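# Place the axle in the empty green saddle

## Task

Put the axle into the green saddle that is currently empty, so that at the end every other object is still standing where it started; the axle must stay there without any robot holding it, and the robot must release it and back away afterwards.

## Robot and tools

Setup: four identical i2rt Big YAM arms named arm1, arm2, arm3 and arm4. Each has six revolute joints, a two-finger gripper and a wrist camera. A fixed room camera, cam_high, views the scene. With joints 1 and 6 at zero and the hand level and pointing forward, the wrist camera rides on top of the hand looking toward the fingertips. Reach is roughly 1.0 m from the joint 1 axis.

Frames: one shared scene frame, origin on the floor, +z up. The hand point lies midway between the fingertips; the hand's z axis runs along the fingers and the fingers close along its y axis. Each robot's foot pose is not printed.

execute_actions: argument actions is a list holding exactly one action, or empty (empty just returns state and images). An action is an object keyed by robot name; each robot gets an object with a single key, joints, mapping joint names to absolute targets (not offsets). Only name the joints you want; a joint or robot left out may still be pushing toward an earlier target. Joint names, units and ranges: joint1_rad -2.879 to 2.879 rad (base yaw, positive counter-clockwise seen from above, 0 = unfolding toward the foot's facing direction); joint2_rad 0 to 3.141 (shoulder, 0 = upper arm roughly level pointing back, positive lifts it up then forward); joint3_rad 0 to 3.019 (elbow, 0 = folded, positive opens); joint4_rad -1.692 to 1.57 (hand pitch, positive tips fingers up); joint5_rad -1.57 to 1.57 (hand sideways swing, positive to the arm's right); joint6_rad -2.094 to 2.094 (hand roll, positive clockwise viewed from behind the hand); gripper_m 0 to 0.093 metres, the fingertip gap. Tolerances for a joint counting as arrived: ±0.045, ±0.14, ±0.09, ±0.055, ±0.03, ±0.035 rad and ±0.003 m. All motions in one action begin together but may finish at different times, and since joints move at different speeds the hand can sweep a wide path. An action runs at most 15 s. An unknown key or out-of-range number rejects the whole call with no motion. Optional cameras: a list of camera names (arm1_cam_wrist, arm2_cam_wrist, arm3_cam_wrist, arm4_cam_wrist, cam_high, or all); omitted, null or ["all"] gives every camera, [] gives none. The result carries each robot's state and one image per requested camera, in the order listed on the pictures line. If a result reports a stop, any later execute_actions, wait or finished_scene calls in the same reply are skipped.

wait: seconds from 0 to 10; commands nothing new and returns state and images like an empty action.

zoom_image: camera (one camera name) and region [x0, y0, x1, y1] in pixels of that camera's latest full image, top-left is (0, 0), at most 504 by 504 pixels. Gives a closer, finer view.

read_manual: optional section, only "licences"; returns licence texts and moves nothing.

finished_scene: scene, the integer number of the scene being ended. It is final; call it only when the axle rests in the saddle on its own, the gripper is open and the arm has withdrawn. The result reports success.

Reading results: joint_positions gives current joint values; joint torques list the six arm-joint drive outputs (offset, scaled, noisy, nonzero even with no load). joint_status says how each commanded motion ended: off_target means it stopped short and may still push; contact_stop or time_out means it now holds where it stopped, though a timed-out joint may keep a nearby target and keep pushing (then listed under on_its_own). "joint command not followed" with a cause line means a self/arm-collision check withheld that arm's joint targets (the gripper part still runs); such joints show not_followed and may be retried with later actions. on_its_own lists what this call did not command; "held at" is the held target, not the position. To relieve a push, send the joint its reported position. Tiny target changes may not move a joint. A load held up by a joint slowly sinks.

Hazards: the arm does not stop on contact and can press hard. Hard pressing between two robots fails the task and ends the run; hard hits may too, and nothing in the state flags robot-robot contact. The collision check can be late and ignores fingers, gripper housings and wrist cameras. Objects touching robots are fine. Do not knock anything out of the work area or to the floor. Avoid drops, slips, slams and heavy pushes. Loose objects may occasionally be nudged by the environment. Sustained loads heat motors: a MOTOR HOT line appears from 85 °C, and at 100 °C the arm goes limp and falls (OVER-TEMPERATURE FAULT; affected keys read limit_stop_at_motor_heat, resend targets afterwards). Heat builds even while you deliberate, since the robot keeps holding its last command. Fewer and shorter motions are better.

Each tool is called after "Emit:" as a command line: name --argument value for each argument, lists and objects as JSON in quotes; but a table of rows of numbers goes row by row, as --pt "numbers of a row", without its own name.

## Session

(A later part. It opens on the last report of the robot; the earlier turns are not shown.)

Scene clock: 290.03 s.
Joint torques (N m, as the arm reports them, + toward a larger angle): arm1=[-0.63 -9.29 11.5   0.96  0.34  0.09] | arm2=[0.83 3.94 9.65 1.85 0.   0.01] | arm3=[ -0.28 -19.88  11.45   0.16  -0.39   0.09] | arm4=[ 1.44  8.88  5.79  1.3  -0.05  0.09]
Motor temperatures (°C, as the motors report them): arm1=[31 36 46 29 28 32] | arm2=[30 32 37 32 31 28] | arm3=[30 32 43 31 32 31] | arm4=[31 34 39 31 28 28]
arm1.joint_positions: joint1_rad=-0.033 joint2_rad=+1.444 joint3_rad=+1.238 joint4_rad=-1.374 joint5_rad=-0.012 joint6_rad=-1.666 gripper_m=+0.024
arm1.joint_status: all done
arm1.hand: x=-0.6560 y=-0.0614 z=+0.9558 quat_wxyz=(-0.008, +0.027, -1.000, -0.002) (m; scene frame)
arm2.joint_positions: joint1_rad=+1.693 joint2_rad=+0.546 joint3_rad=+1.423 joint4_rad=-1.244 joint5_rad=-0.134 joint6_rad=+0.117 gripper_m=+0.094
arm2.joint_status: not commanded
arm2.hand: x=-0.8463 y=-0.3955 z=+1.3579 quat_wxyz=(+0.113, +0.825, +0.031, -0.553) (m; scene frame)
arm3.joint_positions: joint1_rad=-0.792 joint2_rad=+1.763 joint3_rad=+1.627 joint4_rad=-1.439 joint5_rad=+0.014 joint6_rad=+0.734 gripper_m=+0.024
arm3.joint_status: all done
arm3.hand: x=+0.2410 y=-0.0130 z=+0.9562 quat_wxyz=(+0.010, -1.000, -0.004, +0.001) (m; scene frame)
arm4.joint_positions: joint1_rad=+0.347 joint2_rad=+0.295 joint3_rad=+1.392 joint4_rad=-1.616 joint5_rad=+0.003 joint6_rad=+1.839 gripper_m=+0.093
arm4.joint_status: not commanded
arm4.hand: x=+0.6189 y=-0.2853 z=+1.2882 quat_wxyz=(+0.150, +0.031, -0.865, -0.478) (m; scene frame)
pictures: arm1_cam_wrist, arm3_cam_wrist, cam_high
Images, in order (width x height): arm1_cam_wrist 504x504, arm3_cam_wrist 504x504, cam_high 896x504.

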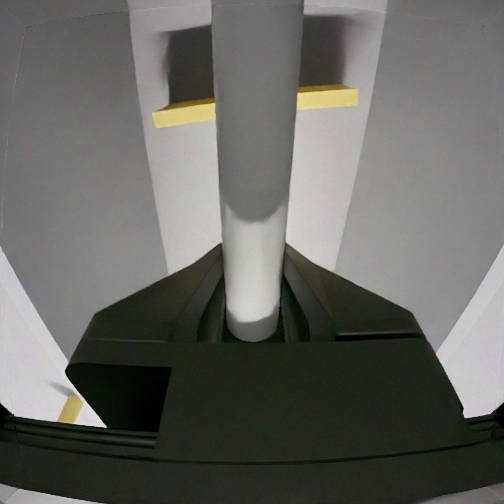

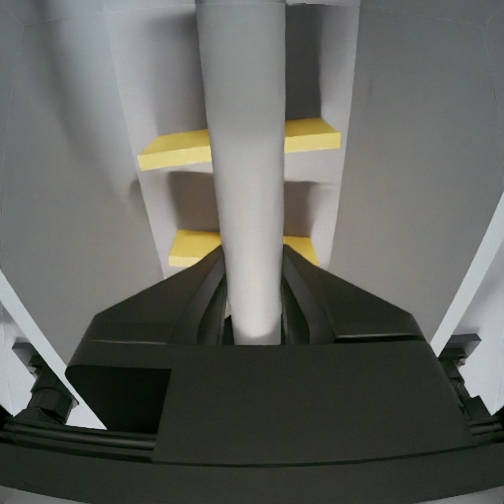

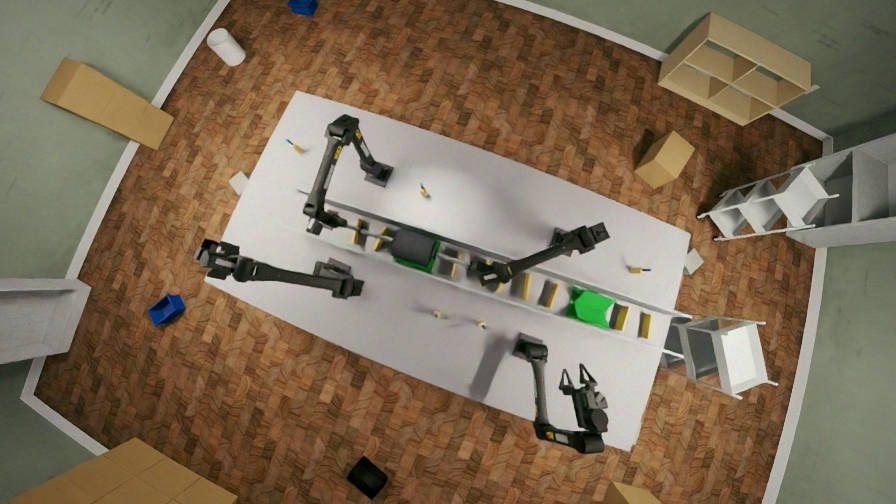

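Emit:
execute_actions --actions '[{"arm1":{"joints":{"joint2_rad":1.46,"joint3_rad":1.15,"joint4_rad":-1.19}},"arm3":{"joints":{"joint2_rad":1.753,"joint3_rad":1.535,"joint4_rad":-1.265}}}]' --cameras '["arm1_cam_wrist","arm3_cam_wrist","cam_high"]'

Emit:
zoom_image --camera "cam_high" --region '[300, 190, 540, 310]'

Scene clock: 298.10 s.
Joint torques (N m, as the arm reports them, + toward a larger angle): arm1=[-0.42 -9.66 10.67  0.96  0.3   0.09] | arm2=[ 0.89  3.87  9.63  1.78  0.01 -0.01] | arm3=[ -0.22 -19.82  11.06   0.59  -0.31   0.06] | arm4=[ 1.38  8.89  5.8   1.29 -0.06  0.09]
Motor temperatures (°C, as the motors report them): arm1=[31 35 46 29 28 32] | arm2=[30 32 37 32 31 28] | arm3=[30 32 42 31 32 31] | arm4=[31 34 39 31 28 28]
arm1.joint_positions: joint1_rad=-0.033 joint2_rad=+1.492 joint3_rad=+1.114 joint4_rad=-1.194 joint5_rad=-0.011 joint6_rad=-1.665 gripper_m=+0.024
arm1.joint_status: all done
arm1.hand: x=-0.6560 y=-0.0637 z=+0.8917 quat_wxyz=(-0.007, +0.027, -1.000, +0.003) (m; scene frame)
arm2.joint_positions: joint1_rad=+1.693 joint2_rad=+0.546 joint3_rad=+1.423 joint4_rad=-1.244 joint5_rad=-0.134 joint6_rad=+0.117 gripper_m=+0.094
arm2.joint_status: not commanded
arm2.hand: x=-0.8463 y=-0.3955 z=+1.3579 quat_wxyz=(+0.113, +0.825, +0.031, -0.553) (m; scene frame)
arm3.joint_positions: joint1_rad=-0.792 joint2_rad=+1.792 joint3_rad=+1.506 joint4_rad=-1.275 joint5_rad=+0.012 joint6_rad=+0.734 gripper_m=+0.024
arm3.joint_status: all done
arm3.hand: x=+0.2400 y=-0.0143 z=+0.8957 quat_wxyz=(+0.005, -1.000, -0.004, +0.006) (m; scene frame)
arm4.joint_positions: joint1_rad=+0.347 joint2_rad=+0.295 joint3_rad=+1.392 joint4_rad=-1.616 joint5_rad=+0.003 joint6_rad=+1.839 gripper_m=+0.093
arm4.joint_status: not commanded
arm4.hand: x=+0.6189 y=-0.2853 z=+1.2882 quat_wxyz=(+0.150, +0.031, -0.865, -0.478) (m; scene frame)
pictures: arm1_cam_wrist, arm3_cam_wrist, cam_high
Images, in order (width x height): arm1_cam_wrist 504x504, arm3_cam_wrist 504x504, cam_high 896x504.

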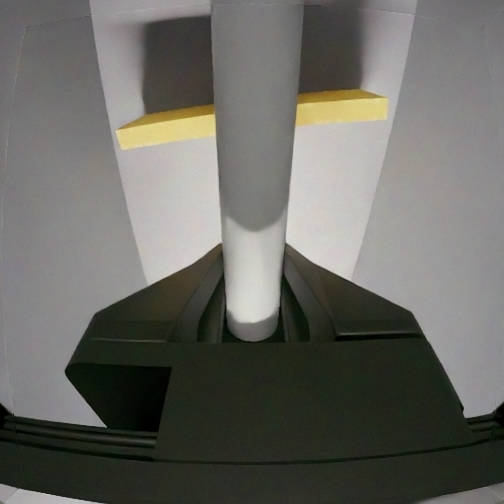

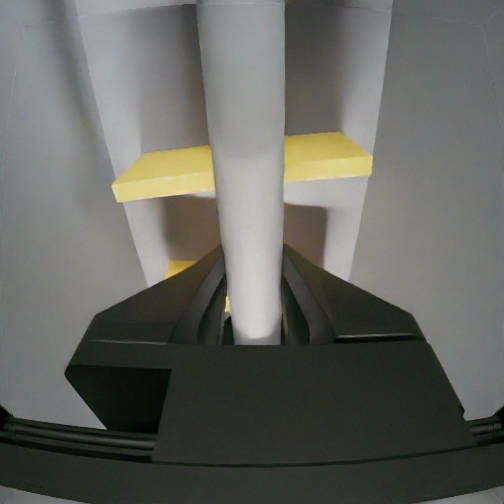

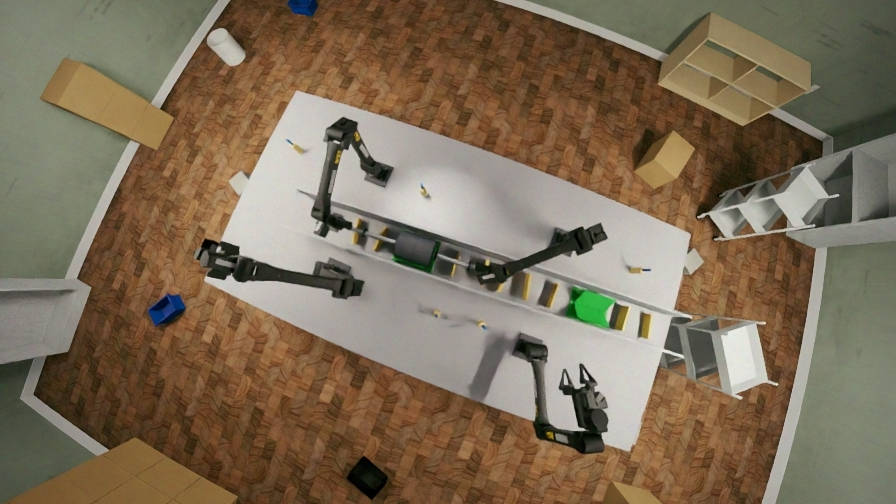

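Region (300, 190, 540, 310) of cam_high's 896x504 image, scaled by 2.100, with more detail than that image has.

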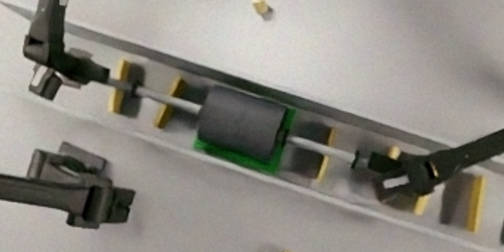

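Not yet seated; lower ~1 cm more.

Emit:
execute_actions --actions '[{"arm1":{"joints":{"joint2_rad":1.475,"joint3_rad":1.125,"joint4_rad":-1.16}},"arm3":{"joints":{"joint2_rad":1.77,"joint3_rad":1.505,"joint4_rad":-1.23}}}]' --cameras '[]'

Scene clock: 301.87 s.
Joint torques (N m, as the arm reports them, + toward a larger angle): arm1=[-0.53 -8.2   9.64  1.22  0.21  0.08] | arm2=[ 0.72  3.72  9.69  1.79 -0.02  0.  ] | arm3=[ -0.72 -18.04  10.19   0.77  -0.23   0.07] | arm4=[ 1.42  8.84  5.79  1.29 -0.06  0.09]
Motor temperatures (°C, as the motors report them): arm1=[31 35 46 29 28 32] | arm2=[30 32 37 32 31 28] | arm3=[30 33 41 31 32 31] | arm4=[31 34 39 31 28 28]
arm1.joint_positions: joint1_rad=-0.033 joint2_rad=+1.492 joint3_rad=+1.102 joint4_rad=-1.169 joint5_rad=-0.009 joint6_rad=-1.665 gripper_m=+0.024
arm1.joint_status: all done
arm1.hand: x=-0.6564 y=-0.0650 z=+0.8874 quat_wxyz=(-0.006, +0.027, -1.000, +0.009) (m; scene frame)
arm2.joint_positions: joint1_rad=+1.693 joint2_rad=+0.546 joint3_rad=+1.423 joint4_rad=-1.244 joint5_rad=-0.134 joint6_rad=+0.117 gripper_m=+0.094
arm2.joint_status: not commanded
arm2.hand: x=-0.8463 y=-0.3955 z=+1.3579 quat_wxyz=(+0.113, +0.825, +0.031, -0.553) (m; scene frame)
arm3.joint_positions: joint1_rad=-0.792 joint2_rad=+1.793 joint3_rad=+1.485 joint4_rad=-1.240 joint5_rad=+0.009 joint6_rad=+0.734 gripper_m=+0.024
arm3.joint_status: all done
arm3.hand: x=+0.2396 y=-0.0153 z=+0.8880 quat_wxyz=(-0.001, -1.000, -0.004, +0.010) (m; scene frame)
arm4.joint_positions: joint1_rad=+0.347 joint2_rad=+0.295 joint3_rad=+1.392 joint4_rad=-1.616 joint5_rad=+0.003 joint6_rad=+1.839 gripper_m=+0.093
arm4.joint_status: not commanded
arm4.hand: x=+0.6189 y=-0.2853 z=+1.2882 quat_wxyz=(+0.150, +0.031, -0.865, -0.478) (m; scene frame)
pictures: none
No camera images: the call's "cameras" was empty. Leave "cameras" out to get every camera's image.

Load offloading. Release and rise.

Emit:
execute_actions --actions '[{"arm1":{"joints":{"gripper_m":0.07}},"arm3":{"joints":{"gripper_m":0.07}}}]' --cameras '[]'

Emit:
execute_actions --actions '[{"arm1":{"joints":{"joint2_rad":1.4,"joint3_rad":1.6,"joint4_rad":-1.65}},"arm3":{"joints":{"joint2_rad":1.72,"joint3_rad":2.0,"joint4_rad":-1.68}}}]' --cameras '[]'

Emit:
execute_actions --actions '[{"arm1":{"joints":{"joint2_rad":0.6,"joint3_rad":1.4}},"arm3":{"joints":{"joint2_rad":0.6,"joint3_rad":1.4}}}]'

Scene clock: 306.57 s.
Joint torques (N m, as the arm reports them, + toward a larger angle): arm1=[-0.36 -8.33  9.54  1.16  0.04  0.09] | arm2=[0.61 3.98 9.68 1.78 0.   0.  ] | arm3=[ -0.48 -17.46   9.98   0.67  -0.03  -0.01] | arm4=[ 1.37  8.88  5.8   1.29 -0.06  0.09]
Motor temperatures (°C, as the motors report them): arm1=[31 35 45 29 28 32] | arm2=[30 32 37 32 31 28] | arm3=[30 33 41 31 32 31] | arm4=[31 34 39 31 28 28]
arm1.joint_positions: joint1_rad=-0.036 joint2_rad=+1.490 joint3_rad=+1.102 joint4_rad=-1.168 joint5_rad=-0.005 joint6_rad=-1.665 gripper_m=+0.070
arm1.joint_status: all done
arm1.hand: x=-0.6584 y=-0.0653 z=+0.8883 quat_wxyz=(-0.003, +0.025, -1.000, +0.011) (m; scene frame)
arm2.joint_positions: joint1_rad=+1.693 joint2_rad=+0.546 joint3_rad=+1.423 joint4_rad=-1.244 joint5_rad=-0.134 joint6_rad=+0.117 gripper_m=+0.094
arm2.joint_status: not commanded
arm2.hand: x=-0.8463 y=-0.3955 z=+1.3579 quat_wxyz=(+0.113, +0.825, +0.031, -0.553) (m; scene frame)
arm3.joint_positions: joint1_rad=-0.792 joint2_rad=+1.791 joint3_rad=+1.485 joint4_rad=-1.240 joint5_rad=+0.003 joint6_rad=+0.741 gripper_m=+0.070
arm3.joint_status: all done
arm3.hand: x=+0.2403 y=-0.0161 z=+0.8888 quat_wxyz=(-0.004, -1.000, -0.001, +0.008) (m; scene frame)
arm4.joint_positions: joint1_rad=+0.347 joint2_rad=+0.295 joint3_rad=+1.392 joint4_rad=-1.616 joint5_rad=+0.003 joint6_rad=+1.839 gripper_m=+0.093
arm4.joint_status: not commanded
arm4.hand: x=+0.6189 y=-0.2853 z=+1.2882 quat_wxyz=(+0.150, +0.031, -0.865, -0.478) (m; scene frame)
pictures: none
No camera images: the call's "cameras" was empty. Leave "cameras" out to get every camera's image.

Scene clock: 308.03 s.
Joint torques (N m, as the arm reports them, + toward a larger angle): arm1=[-0.34 -6.87 11.41  0.6   0.02  0.09] | arm2=[ 0.79  3.74  9.67  1.81 -0.01 -0.02] | arm3=[ -0.61 -15.38  12.    -0.33   0.01  -0.01] | arm4=[ 1.44  8.9   5.79  1.3  -0.06  0.09]
Motor temperatures (°C, as the motors report them): arm1=[31 35 45 29 28 32] | arm2=[30 32 37 32 31 28] | arm3=[30 33 41 31 32 31] | arm4=[31 34 39 31 28 28]
arm1.joint_positions: joint1_rad=-0.036 joint2_rad=+1.398 joint3_rad=+1.563 joint4_rad=-1.643 joint5_rad=-0.004 joint6_rad=-1.665 gripper_m=+0.070
arm1.joint_status: all done
arm1.hand: x=-0.6596 y=-0.0710 z=+1.0980 quat_wxyz=(+0.000, +0.025, -0.998, +0.049) (m; scene frame)
arm2.joint_positions: joint1_rad=+1.693 joint2_rad=+0.546 joint3_rad=+1.423 joint4_rad=-1.244 joint5_rad=-0.134 joint6_rad=+0.117 gripper_m=+0.094
arm2.joint_status: not commanded
arm2.hand: x=-0.8463 y=-0.3955 z=+1.3579 quat_wxyz=(+0.113, +0.825, +0.031, -0.553) (m; scene frame)
arm3.joint_positions: joint1_rad=-0.792 joint2_rad=+1.720 joint3_rad=+1.963 joint4_rad=-1.664 joint5_rad=+0.003 joint6_rad=+0.741 gripper_m=+0.070
arm3.joint_status: all done
arm3.hand: x=+0.2310 y=-0.0255 z=+1.1080 quat_wxyz=(-0.046, -0.997, -0.001, +0.054) (m; scene frame)
arm4.joint_positions: joint1_rad=+0.347 joint2_rad=+0.295 joint3_rad=+1.392 joint4_rad=-1.616 joint5_rad=+0.002 joint6_rad=+1.839 gripper_m=+0.093
arm4.joint_status: not commanded
arm4.hand: x=+0.6188 y=-0.2854 z=+1.2882 quat_wxyz=(+0.150, +0.031, -0.865, -0.478) (m; scene frame)
pictures: none
No camera images: the call's "cameras" was empty. Leave "cameras" out to get every camera's image.

Scene clock: 309.73 s.
Joint torques (N m, as the arm reports them, + toward a larger angle): arm1=[-0.4   5.21  7.97  2.05  0.04  0.14] | arm2=[0.87 3.9  9.69 1.8  0.   0.02] | arm3=[-0.69  1.79  7.58  0.83 -0.05 -0.02] | arm4=[ 1.39  8.87  5.78  1.3  -0.05  0.09]
Motor temperatures (°C, as the motors report them): arm1=[31 35 45 29 28 32] | arm2=[30 32 37 32 31 28] | arm3=[30 32 40 31 32 31] | arm4=[31 34 39 31 28 28]
arm1.joint_positions: joint1_rad=-0.036 joint2_rad=+0.591 joint3_rad=+1.388 joint4_rad=-1.648 joint5_rad=-0.004 joint6_rad=-1.665 gripper_m=+0.070
arm1.joint_status: all done
arm1.hand: x=-0.6492 y=+0.1784 z=+1.2500 quat_wxyz=(+0.021, +0.023, -0.935, +0.354) (m; scene frame)
arm2.joint_positions: joint1_rad=+1.693 joint2_rad=+0.546 joint3_rad=+1.423 joint4_rad=-1.244 joint5_rad=-0.134 joint6_rad=+0.117 gripper_m=+0.094
arm2.joint_status: not commanded
arm2.hand: x=-0.8463 y=-0.3955 z=+1.3579 quat_wxyz=(+0.113, +0.825, +0.031, -0.553) (m; scene frame)
arm3.joint_positions: joint1_rad=-0.792 joint2_rad=+0.594 joint3_rad=+1.397 joint4_rad=-1.667 joint5_rad=+0.003 joint6_rad=+0.742 gripper_m=+0.070
arm3.joint_status: all done
arm3.hand: x=+0.5117 y=+0.2316 z=+1.2539 quat_wxyz=(-0.230, -0.939, +0.000, +0.255) (m; scene frame)
arm4.joint_positions: joint1_rad=+0.347 joint2_rad=+0.295 joint3_rad=+1.392 joint4_rad=-1.616 joint5_rad=+0.003 joint6_rad=+1.839 gripper_m=+0.093
arm4.joint_status: not commanded
arm4.hand: x=+0.6189 y=-0.2853 z=+1.2882 quat_wxyz=(+0.150, +0.031, -0.865, -0.478) (m; scene frame)
pictures: arm1_cam_wrist, arm2_cam_wrist, arm3_cam_wrist, arm4_cam_wrist, cam_high
Images, in order (width x height): arm1_cam_wrist 504x504, arm2_cam_wrist 504x504, arm3_cam_wrist 504x504, arm4_cam_wrist 504x504, cam_high 896x504.

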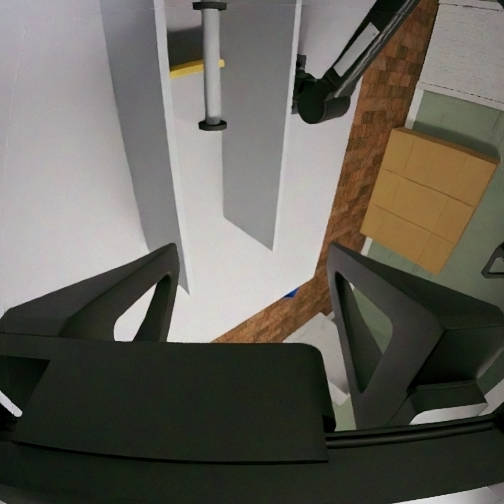

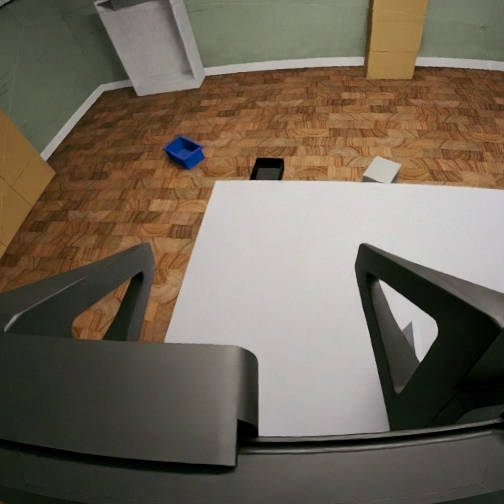

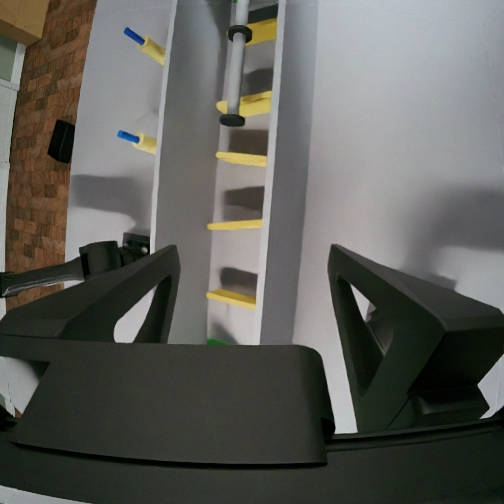

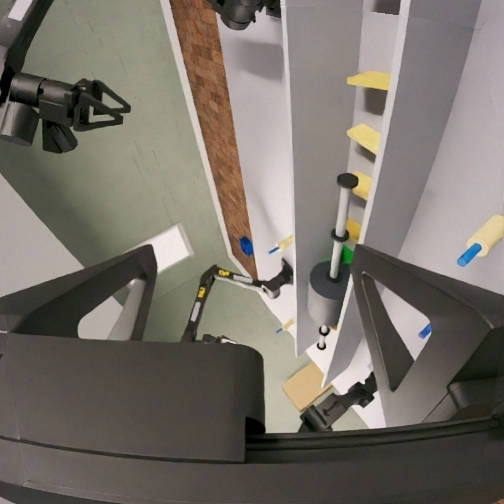

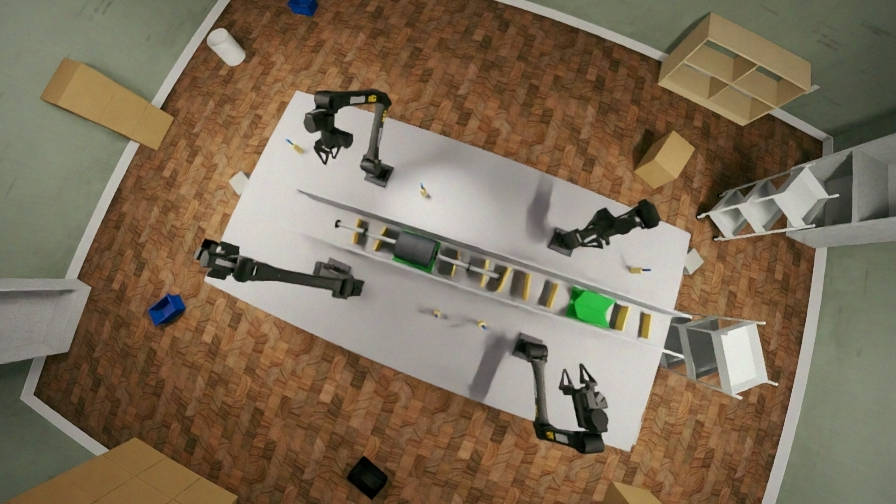

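Emit:
finished_scene --scene 1

The scene is finished: the task was done.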